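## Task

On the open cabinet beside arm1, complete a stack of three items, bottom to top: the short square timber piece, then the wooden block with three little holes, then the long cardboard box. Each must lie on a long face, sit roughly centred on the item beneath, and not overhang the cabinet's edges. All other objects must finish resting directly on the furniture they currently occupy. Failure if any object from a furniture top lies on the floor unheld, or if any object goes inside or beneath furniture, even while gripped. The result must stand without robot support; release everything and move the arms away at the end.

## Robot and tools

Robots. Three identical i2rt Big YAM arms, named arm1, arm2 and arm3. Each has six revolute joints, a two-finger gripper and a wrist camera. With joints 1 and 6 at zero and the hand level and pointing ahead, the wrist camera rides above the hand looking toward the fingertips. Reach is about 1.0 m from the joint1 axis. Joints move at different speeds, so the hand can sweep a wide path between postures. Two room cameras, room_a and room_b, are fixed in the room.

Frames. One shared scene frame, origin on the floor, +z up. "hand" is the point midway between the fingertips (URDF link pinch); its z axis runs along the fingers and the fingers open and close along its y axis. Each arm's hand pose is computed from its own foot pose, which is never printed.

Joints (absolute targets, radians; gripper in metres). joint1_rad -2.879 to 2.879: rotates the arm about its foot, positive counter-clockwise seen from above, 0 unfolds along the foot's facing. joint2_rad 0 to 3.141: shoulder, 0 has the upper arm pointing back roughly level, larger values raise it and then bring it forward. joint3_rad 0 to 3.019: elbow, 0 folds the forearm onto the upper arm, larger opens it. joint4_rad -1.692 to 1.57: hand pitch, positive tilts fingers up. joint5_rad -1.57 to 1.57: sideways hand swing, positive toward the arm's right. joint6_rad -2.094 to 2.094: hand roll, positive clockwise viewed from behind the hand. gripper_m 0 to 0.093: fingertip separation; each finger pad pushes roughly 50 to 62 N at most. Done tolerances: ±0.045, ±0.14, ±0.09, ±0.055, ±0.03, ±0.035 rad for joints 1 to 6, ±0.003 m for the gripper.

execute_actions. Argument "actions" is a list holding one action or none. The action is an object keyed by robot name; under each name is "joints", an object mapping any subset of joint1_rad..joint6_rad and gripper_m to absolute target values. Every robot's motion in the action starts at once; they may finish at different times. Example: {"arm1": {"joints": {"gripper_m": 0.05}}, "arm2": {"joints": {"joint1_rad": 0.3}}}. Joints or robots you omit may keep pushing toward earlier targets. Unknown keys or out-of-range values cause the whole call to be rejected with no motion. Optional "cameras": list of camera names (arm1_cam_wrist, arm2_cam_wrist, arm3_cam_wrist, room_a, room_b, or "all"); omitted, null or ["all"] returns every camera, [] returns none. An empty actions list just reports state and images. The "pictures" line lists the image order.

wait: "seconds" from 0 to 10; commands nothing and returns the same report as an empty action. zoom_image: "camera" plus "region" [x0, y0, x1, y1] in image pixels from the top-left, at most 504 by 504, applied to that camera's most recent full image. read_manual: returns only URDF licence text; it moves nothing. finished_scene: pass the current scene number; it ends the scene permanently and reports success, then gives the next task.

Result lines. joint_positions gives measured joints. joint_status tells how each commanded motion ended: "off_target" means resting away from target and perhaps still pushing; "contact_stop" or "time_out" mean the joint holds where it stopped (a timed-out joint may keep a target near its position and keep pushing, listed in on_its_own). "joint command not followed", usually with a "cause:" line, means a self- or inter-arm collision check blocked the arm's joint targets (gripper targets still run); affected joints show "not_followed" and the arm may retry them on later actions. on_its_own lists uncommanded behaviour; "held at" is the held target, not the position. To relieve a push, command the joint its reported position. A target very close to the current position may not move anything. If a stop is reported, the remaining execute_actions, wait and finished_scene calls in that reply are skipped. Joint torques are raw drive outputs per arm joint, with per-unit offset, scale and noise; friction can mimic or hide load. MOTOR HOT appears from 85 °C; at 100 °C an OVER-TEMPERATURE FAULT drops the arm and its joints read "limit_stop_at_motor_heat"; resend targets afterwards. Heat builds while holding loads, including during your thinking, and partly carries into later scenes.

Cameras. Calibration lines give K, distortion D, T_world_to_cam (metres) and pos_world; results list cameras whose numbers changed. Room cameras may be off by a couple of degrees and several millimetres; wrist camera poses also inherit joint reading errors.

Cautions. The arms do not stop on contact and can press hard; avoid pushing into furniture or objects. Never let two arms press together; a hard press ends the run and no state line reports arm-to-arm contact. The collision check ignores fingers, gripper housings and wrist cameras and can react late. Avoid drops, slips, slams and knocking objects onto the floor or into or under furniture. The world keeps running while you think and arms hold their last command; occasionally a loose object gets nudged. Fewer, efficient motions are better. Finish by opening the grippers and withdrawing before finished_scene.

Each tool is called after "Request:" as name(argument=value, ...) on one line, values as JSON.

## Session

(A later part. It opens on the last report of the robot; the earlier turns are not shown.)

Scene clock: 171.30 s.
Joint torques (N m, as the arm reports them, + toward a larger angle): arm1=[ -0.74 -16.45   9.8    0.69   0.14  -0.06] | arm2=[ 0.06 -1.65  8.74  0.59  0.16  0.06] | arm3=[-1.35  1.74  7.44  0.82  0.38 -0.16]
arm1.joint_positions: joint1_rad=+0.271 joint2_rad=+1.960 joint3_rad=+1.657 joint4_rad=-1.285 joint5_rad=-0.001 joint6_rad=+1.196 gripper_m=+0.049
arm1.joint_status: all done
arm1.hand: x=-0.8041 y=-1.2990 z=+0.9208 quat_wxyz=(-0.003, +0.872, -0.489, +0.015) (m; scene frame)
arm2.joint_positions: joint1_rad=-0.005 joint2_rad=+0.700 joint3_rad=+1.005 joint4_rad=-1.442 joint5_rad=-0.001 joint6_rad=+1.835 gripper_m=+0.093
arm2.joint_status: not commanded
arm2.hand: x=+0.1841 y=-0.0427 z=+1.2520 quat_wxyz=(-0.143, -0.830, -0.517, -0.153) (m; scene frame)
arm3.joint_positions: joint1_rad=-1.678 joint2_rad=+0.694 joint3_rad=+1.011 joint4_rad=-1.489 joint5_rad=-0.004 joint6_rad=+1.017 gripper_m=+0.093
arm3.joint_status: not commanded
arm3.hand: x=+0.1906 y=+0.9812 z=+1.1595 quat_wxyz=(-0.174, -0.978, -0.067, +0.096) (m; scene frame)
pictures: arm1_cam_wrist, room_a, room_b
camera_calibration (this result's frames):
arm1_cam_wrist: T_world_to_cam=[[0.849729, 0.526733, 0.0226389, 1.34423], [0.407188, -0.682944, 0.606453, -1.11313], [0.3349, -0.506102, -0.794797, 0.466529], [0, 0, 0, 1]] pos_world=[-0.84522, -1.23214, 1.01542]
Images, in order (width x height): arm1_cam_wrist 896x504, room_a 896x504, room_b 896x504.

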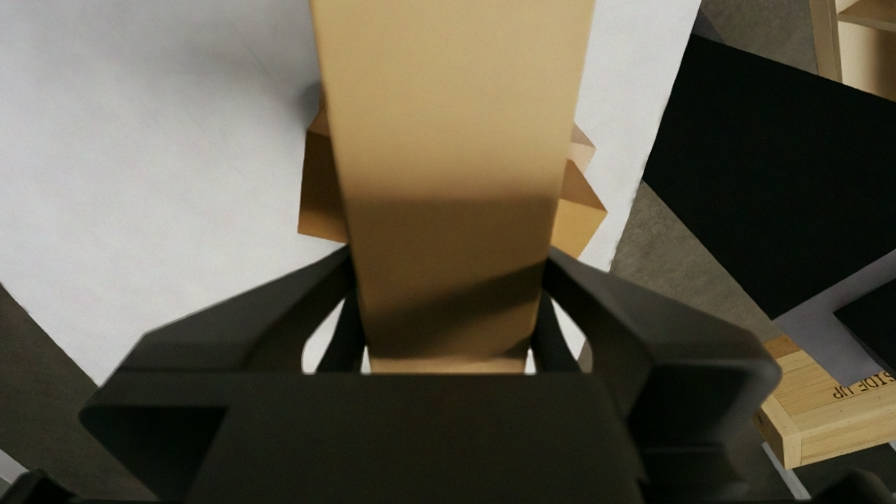

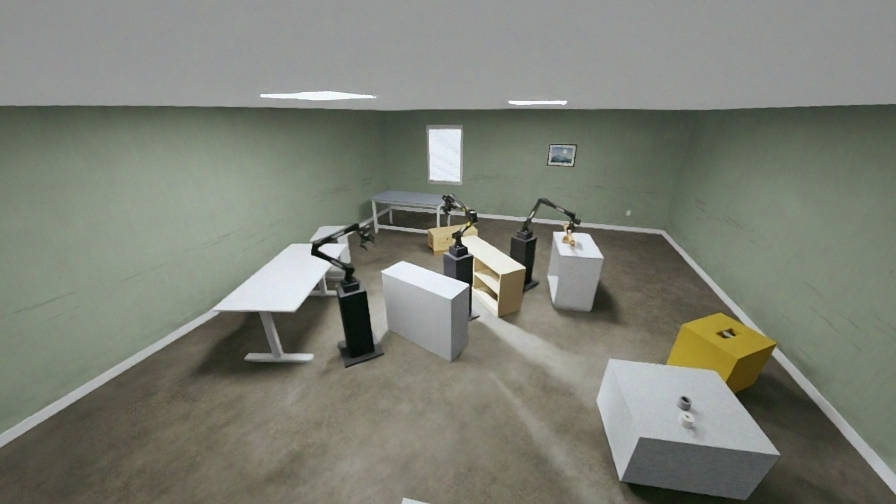

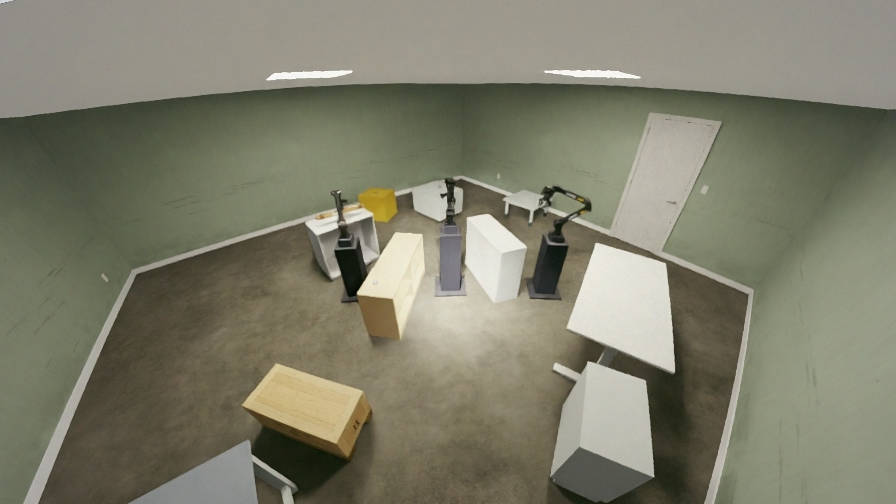

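Request:
execute_actions(actions=[{"arm1":{"joints":{"joint3_rad":1.635,"joint4_rad":-1.235}}}], cameras=["arm1_cam_wrist","room_a"])

Request:
zoom_image(camera="room_a", region=[535, 200, 615, 260])

Scene clock: 175.80 s.
Joint torques (N m, as the arm reports them, + toward a larger angle): arm1=[ -0.59 -16.4    8.43   0.68   0.1   -0.05] | arm2=[ 0.07 -1.62  8.72  0.58  0.16  0.06] | arm3=[-1.35  1.74  7.45  0.82  0.38 -0.16]
arm1.joint_positions: joint1_rad=+0.271 joint2_rad=+1.959 joint3_rad=+1.639 joint4_rad=-1.251 joint5_rad=+0.000 joint6_rad=+1.196 gripper_m=+0.049
arm1.joint_status: all done
arm1.hand: x=-0.8055 y=-1.2991 z=+0.9144 quat_wxyz=(+0.001, +0.872, -0.489, +0.009) (m; scene frame)
arm2.joint_positions: joint1_rad=-0.005 joint2_rad=+0.700 joint3_rad=+1.005 joint4_rad=-1.442 joint5_rad=-0.001 joint6_rad=+1.835 gripper_m=+0.093
arm2.joint_status: not commanded
arm2.hand: x=+0.1841 y=-0.0427 z=+1.2520 quat_wxyz=(-0.143, -0.830, -0.517, -0.153) (m; scene frame)
arm3.joint_positions: joint1_rad=-1.678 joint2_rad=+0.694 joint3_rad=+1.011 joint4_rad=-1.489 joint5_rad=-0.004 joint6_rad=+1.017 gripper_m=+0.093
arm3.joint_status: not commanded
arm3.hand: x=+0.1906 y=+0.9812 z=+1.1595 quat_wxyz=(-0.174, -0.978, -0.067, +0.096) (m; scene frame)
pictures: arm1_cam_wrist, room_a
camera_calibration (this result's frames):
arm1_cam_wrist: T_world_to_cam=[[0.849865, 0.526932, 0.00853746, 1.35892], [0.41675, -0.681897, 0.601112, -1.0948], [0.322567, -0.507306, -0.799119, 0.454292], [0, 0, 0, 1]] pos_world=[-0.845181, -1.23213, 1.00953]
Images, in order (width x height): arm1_cam_wrist 896x504, room_a 896x504.

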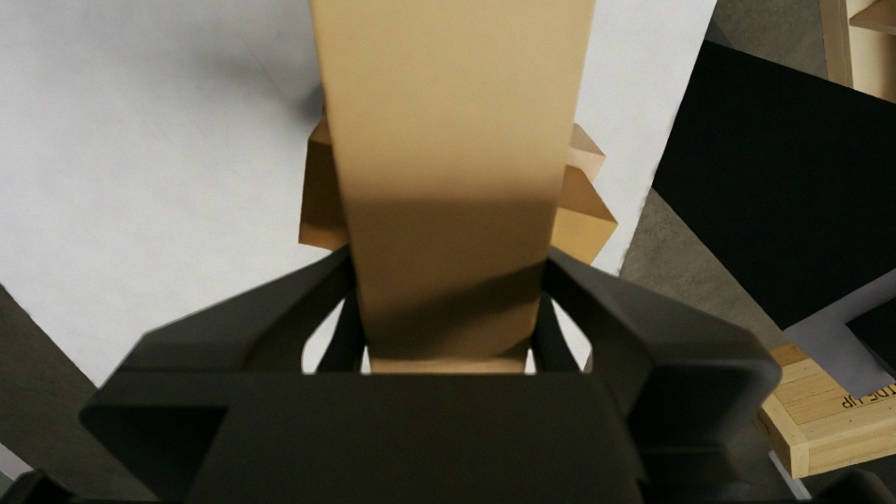

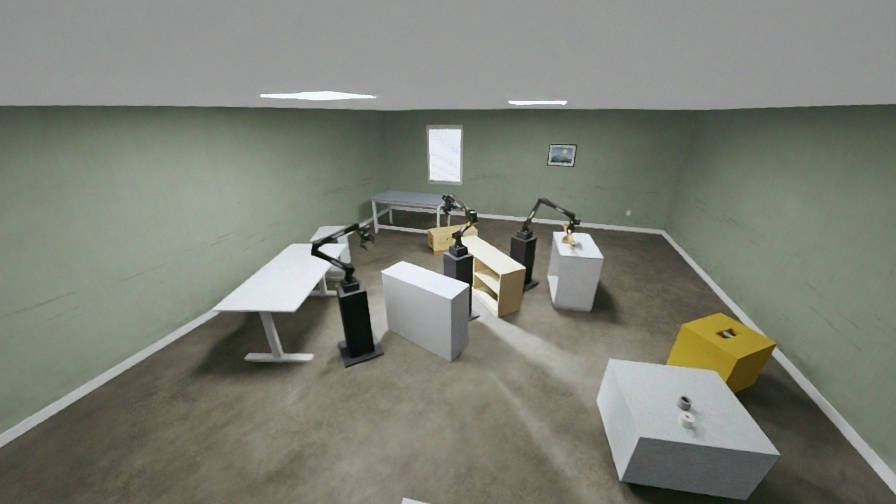

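Region (535, 200, 615, 260) of room_a's 896x504 image, scaled by 6.300, with more detail than that image has; it fills the top 378 rows of this view, and the rest is white.

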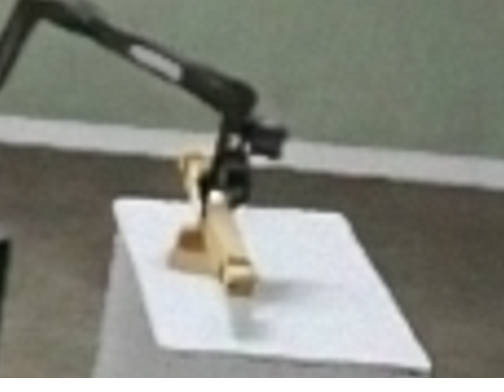

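Request:
execute_actions(actions=[{"arm1":{"joints":{"joint3_rad":1.615}}}], cameras=["arm1_cam_wrist"])

Scene clock: 177.10 s.
Joint torques (N m, as the arm reports them, + toward a larger angle): arm1=[ -0.57 -16.12   7.41   0.29   0.09  -0.04] | arm2=[ 0.02 -1.63  8.73  0.58  0.16  0.06] | arm3=[-1.35  1.75  7.45  0.84  0.38 -0.16]
arm1.joint_positions: joint1_rad=+0.271 joint2_rad=+1.955 joint3_rad=+1.631 joint4_rad=-1.242 joint5_rad=+0.000 joint6_rad=+1.196 gripper_m=+0.049
arm1.joint_status: all done
arm1.hand: x=-0.8050 y=-1.2991 z=+0.9134 quat_wxyz=(+0.003, +0.872, -0.489, +0.007) (m; scene frame)
arm2.joint_positions: joint1_rad=-0.005 joint2_rad=+0.700 joint3_rad=+1.005 joint4_rad=-1.442 joint5_rad=-0.001 joint6_rad=+1.835 gripper_m=+0.093
arm2.joint_status: not commanded
arm2.hand: x=+0.1841 y=-0.0427 z=+1.2520 quat_wxyz=(-0.143, -0.830, -0.517, -0.153) (m; scene frame)
arm3.joint_positions: joint1_rad=-1.678 joint2_rad=+0.694 joint3_rad=+1.011 joint4_rad=-1.489 joint5_rad=-0.004 joint6_rad=+1.017 gripper_m=+0.093
arm3.joint_status: not commanded
arm3.hand: x=+0.1906 y=+0.9812 z=+1.1595 quat_wxyz=(-0.174, -0.978, -0.067, +0.096) (m; scene frame)
pictures: arm1_cam_wrist
camera_calibration (this result's frames):
arm1_cam_wrist: T_world_to_cam=[[0.849723, 0.527212, 0.00428208, 1.36255], [0.41968, -0.681282, 0.59977, -1.09002], [0.319123, -0.507841, -0.800161, 0.450887], [0, 0, 0, 1]] pos_world=[-0.844224, -1.23199, 1.00871]
Images, in order (width x height): arm1_cam_wrist 896x504.

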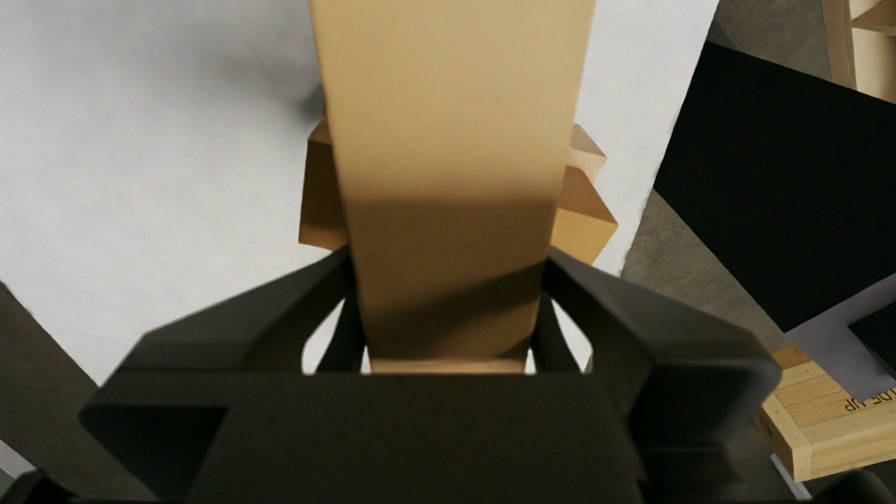

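Request:
execute_actions(actions=[{"arm1":{"joints":{"gripper_m":0.093,"joint3_rad":1.64}}}], cameras=["arm1_cam_wrist"])

Scene clock: 180.43 s.
Joint torques (N m, as the arm reports them, + toward a larger angle): arm1=[ -0.69 -16.36   9.51   0.34   0.09  -0.05] | arm2=[ 0.03 -1.63  8.72  0.59  0.16  0.06] | arm3=[-1.41  1.75  7.45  0.82  0.38 -0.16]
arm1.joint_positions: joint1_rad=+0.271 joint2_rad=+1.955 joint3_rad=+1.631 joint4_rad=-1.242 joint5_rad=+0.000 joint6_rad=+1.196 gripper_m=+0.093
arm1.joint_status: all done
arm1.hand: x=-0.8050 y=-1.2991 z=+0.9136 quat_wxyz=(+0.003, +0.872, -0.489, +0.007) (m; scene frame)
arm2.joint_positions: joint1_rad=-0.005 joint2_rad=+0.700 joint3_rad=+1.005 joint4_rad=-1.442 joint5_rad=-0.001 joint6_rad=+1.835 gripper_m=+0.093
arm2.joint_status: not commanded
arm2.hand: x=+0.1841 y=-0.0427 z=+1.2520 quat_wxyz=(-0.143, -0.830, -0.517, -0.153) (m; scene frame)
arm3.joint_positions: joint1_rad=-1.678 joint2_rad=+0.694 joint3_rad=+1.011 joint4_rad=-1.489 joint5_rad=-0.004 joint6_rad=+1.017 gripper_m=+0.093
arm3.joint_status: not commanded
arm3.hand: x=+0.1906 y=+0.9812 z=+1.1595 quat_wxyz=(-0.174, -0.978, -0.067, +0.096) (m; scene frame)
pictures: arm1_cam_wrist
camera_calibration (this result's frames):
arm1_cam_wrist: T_world_to_cam=[[0.849727, 0.527208, 0.00392798, 1.36289], [0.419902, -0.681244, 0.599657, -1.08981], [0.31882, -0.507896, -0.800247, 0.45083], [0, 0, 0, 1]] pos_world=[-0.844207, -1.23198, 1.00893]
Images, in order (width x height): arm1_cam_wrist 896x504.

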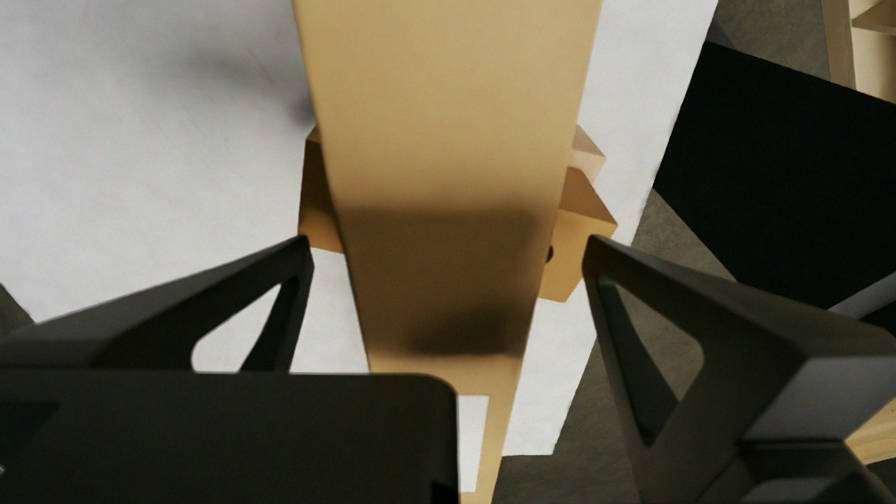

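Request:
execute_actions(actions=[{"arm1":{"joints":{"joint2_rad":1.6}}}], cameras=["arm1_cam_wrist","room_a","room_b"])

Request:
zoom_image(camera="room_b", region=[300, 180, 390, 240])

Request:
zoom_image(camera="room_a", region=[535, 200, 615, 260])

Scene clock: 183.50 s.
Joint torques (N m, as the arm reports them, + toward a larger angle): arm1=[ -0.7  -12.51  10.95   1.03   0.09  -0.08] | arm2=[ 0.01 -1.66  8.73  0.59  0.15  0.06] | arm3=[-1.39  1.77  7.44  0.83  0.38 -0.16]
arm1.joint_positions: joint1_rad=+0.271 joint2_rad=+1.597 joint3_rad=+1.628 joint4_rad=-1.242 joint5_rad=+0.000 joint6_rad=+1.196 gripper_m=+0.093
arm1.joint_status: all done
arm1.hand: x=-0.7860 y=-1.2931 z=+1.1146 quat_wxyz=(+0.115, +0.859, -0.482, -0.130) (m; scene frame)
arm2.joint_positions: joint1_rad=-0.005 joint2_rad=+0.700 joint3_rad=+1.005 joint4_rad=-1.442 joint5_rad=-0.001 joint6_rad=+1.835 gripper_m=+0.093
arm2.joint_status: not commanded
arm2.hand: x=+0.1841 y=-0.0427 z=+1.2520 quat_wxyz=(-0.143, -0.830, -0.517, -0.153) (m; scene frame)
arm3.joint_positions: joint1_rad=-1.678 joint2_rad=+0.694 joint3_rad=+1.011 joint4_rad=-1.489 joint5_rad=-0.004 joint6_rad=+1.017 gripper_m=+0.093
arm3.joint_status: not commanded
arm3.hand: x=+0.1906 y=+0.9812 z=+1.1595 quat_wxyz=(-0.174, -0.978, -0.067, +0.096) (m; scene frame)
pictures: arm1_cam_wrist, room_a, room_b
camera_calibration (this result's frames):
arm1_cam_wrist: T_world_to_cam=[[0.796118, 0.513573, -0.320061, 1.64418], [0.604497, -0.650529, 0.459778, -0.873503], [0.0279206, -0.559513, -0.828351, 0.344515], [0, 0, 0, 1]] pos_world=[-0.790549, -1.21988, 1.21323]
Images, in order (width x height): arm1_cam_wrist 896x504, room_a 896x504, room_b 896x504.

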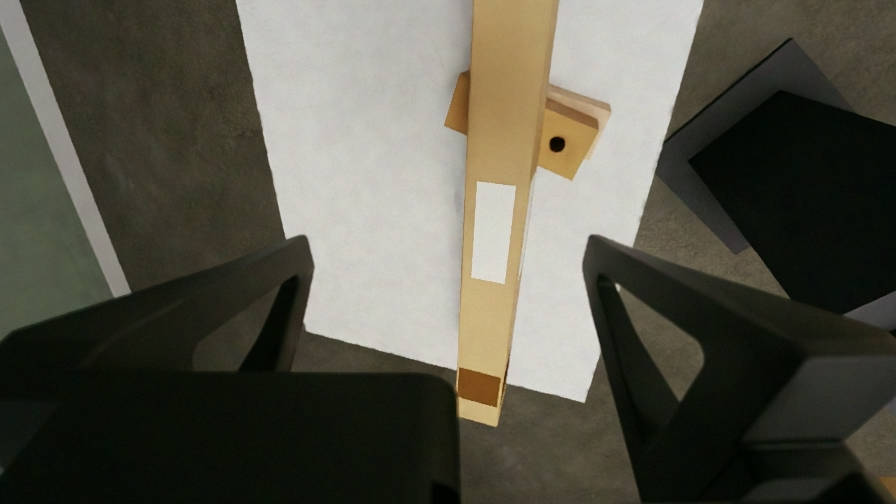

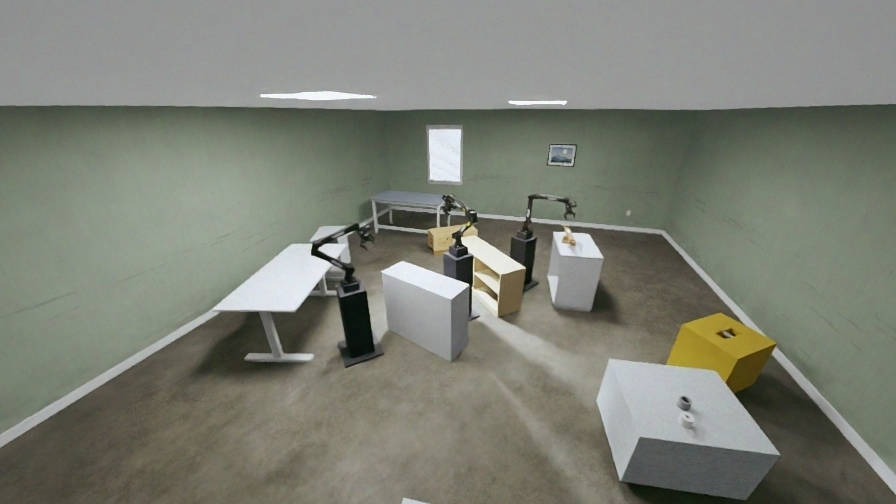

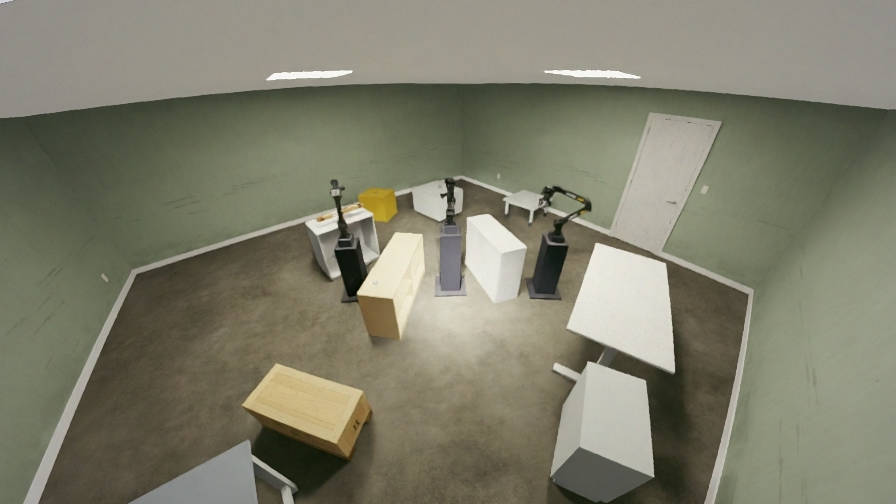

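Region (300, 180, 390, 240) of room_b's 896x504 image, scaled by 5.600, with more detail than that image has.

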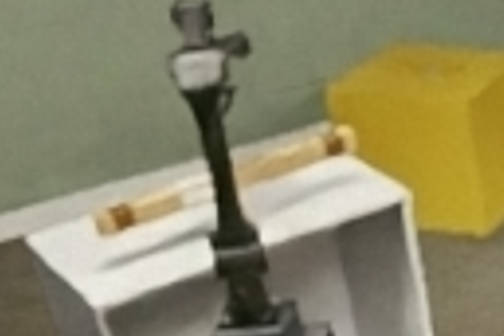

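Region (535, 200, 615, 260) of room_a's 896x504 image, scaled by 6.300, with more detail than that image has; it fills the top 378 rows of this view, and the rest is white.

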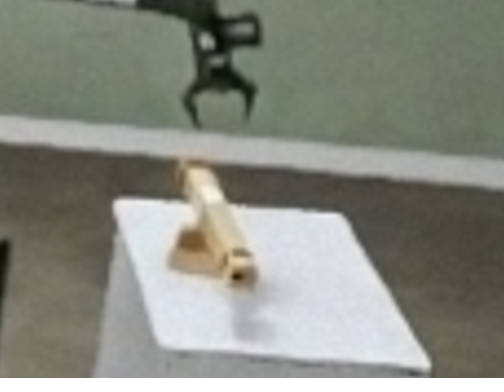

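Request:
execute_actions(actions=[{"arm1":{"joints":{"joint2_rad":1.1,"joint3_rad":1.3}}}], cameras=["arm1_cam_wrist","room_a","room_b"])

Request:
zoom_image(camera="room_b", region=[300, 170, 430, 300])

Scene clock: 187.23 s.
Joint torques (N m, as the arm reports them, + toward a larger angle): arm1=[-0.81 -5.09 10.39  1.36  0.08 -0.08] | arm2=[ 0.05 -1.63  8.73  0.59  0.16  0.06] | arm3=[-1.4   1.75  7.46  0.81  0.38 -0.16]
arm1.joint_positions: joint1_rad=+0.271 joint2_rad=+1.094 joint3_rad=+1.296 joint4_rad=-1.242 joint5_rad=+0.000 joint6_rad=+1.196 gripper_m=+0.093
arm1.joint_status: all done
arm1.hand: x=-0.6285 y=-1.2644 z=+1.1898 quat_wxyz=(+0.167, +0.842, -0.474, -0.195) (m; scene frame)
arm2.joint_positions: joint1_rad=-0.005 joint2_rad=+0.700 joint3_rad=+1.005 joint4_rad=-1.442 joint5_rad=-0.001 joint6_rad=+1.835 gripper_m=+0.093
arm2.joint_status: not commanded
arm2.hand: x=+0.1841 y=-0.0427 z=+1.2520 quat_wxyz=(-0.143, -0.830, -0.517, -0.153) (m; scene frame)
arm3.joint_positions: joint1_rad=-1.678 joint2_rad=+0.694 joint3_rad=+1.011 joint4_rad=-1.489 joint5_rad=-0.004 joint6_rad=+1.017 gripper_m=+0.093
arm3.joint_status: not commanded
arm3.hand: x=+0.1906 y=+0.9812 z=+1.1595 quat_wxyz=(-0.174, -0.978, -0.067, +0.096) (m; scene frame)
pictures: arm1_cam_wrist, room_a, room_b
camera_calibration (this result's frames):
arm1_cam_wrist: T_world_to_cam=[[0.731262, 0.500289, -0.463645, 1.64133], [0.673047, -0.639594, 0.371386, -0.822548], [-0.110744, -0.583635, -0.804429, 0.272364], [0, 0, 0, 1]] pos_world=[-0.616467, -1.18828, 1.28558]
Images, in order (width x height): arm1_cam_wrist 896x504, room_a 896x504, room_b 896x504.

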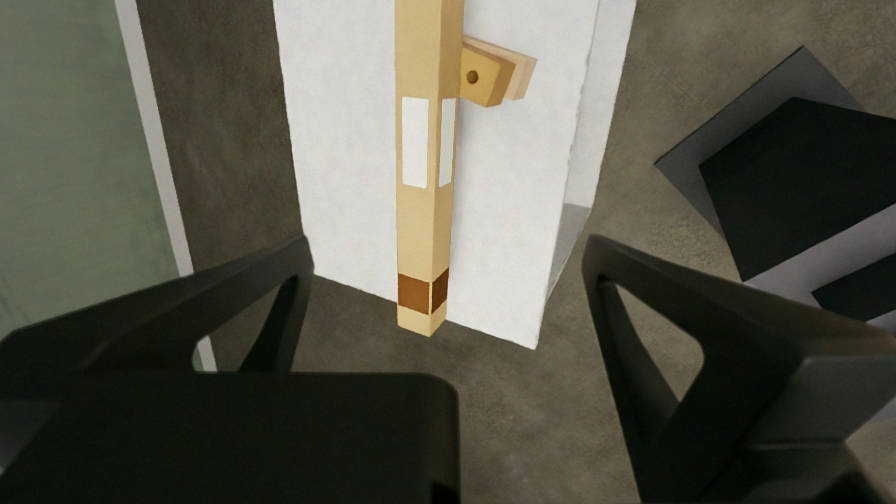

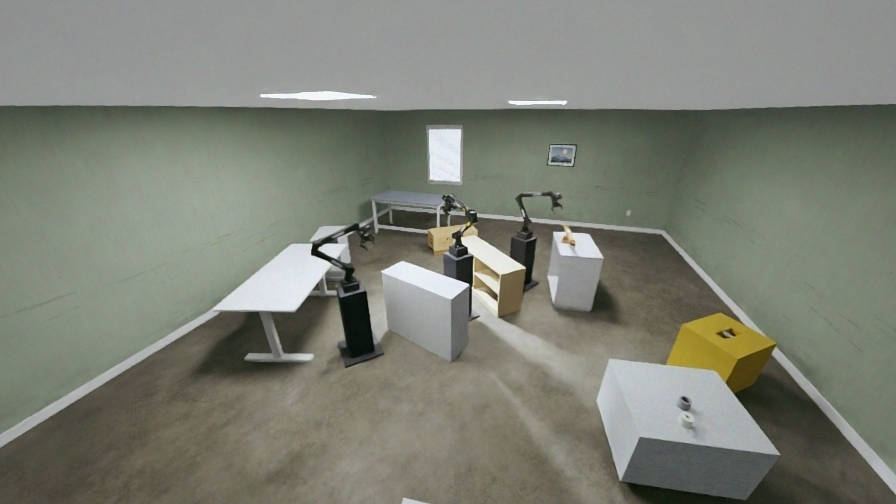

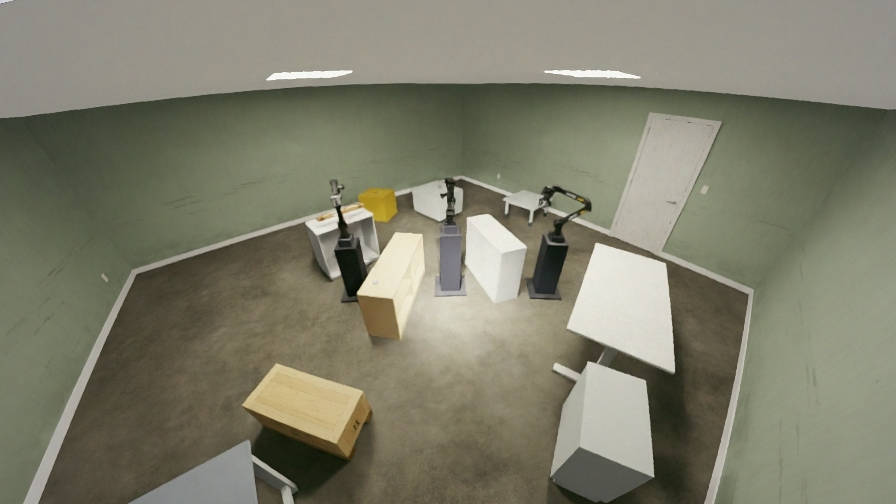

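Region (300, 170, 430, 300) of room_b's 896x504 image, scaled by 3.877, with more detail than that image has.

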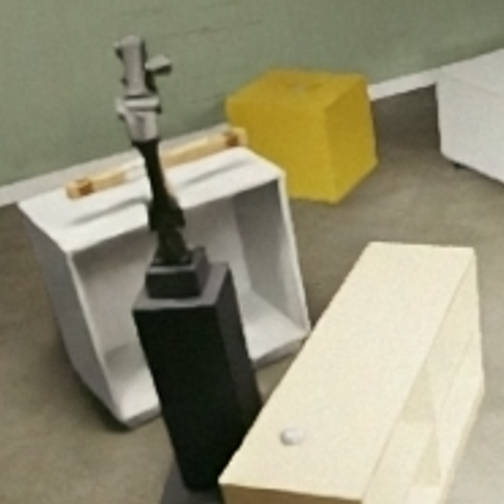

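Request:
finished_scene(scene=2)

The scene is finished: the task was done.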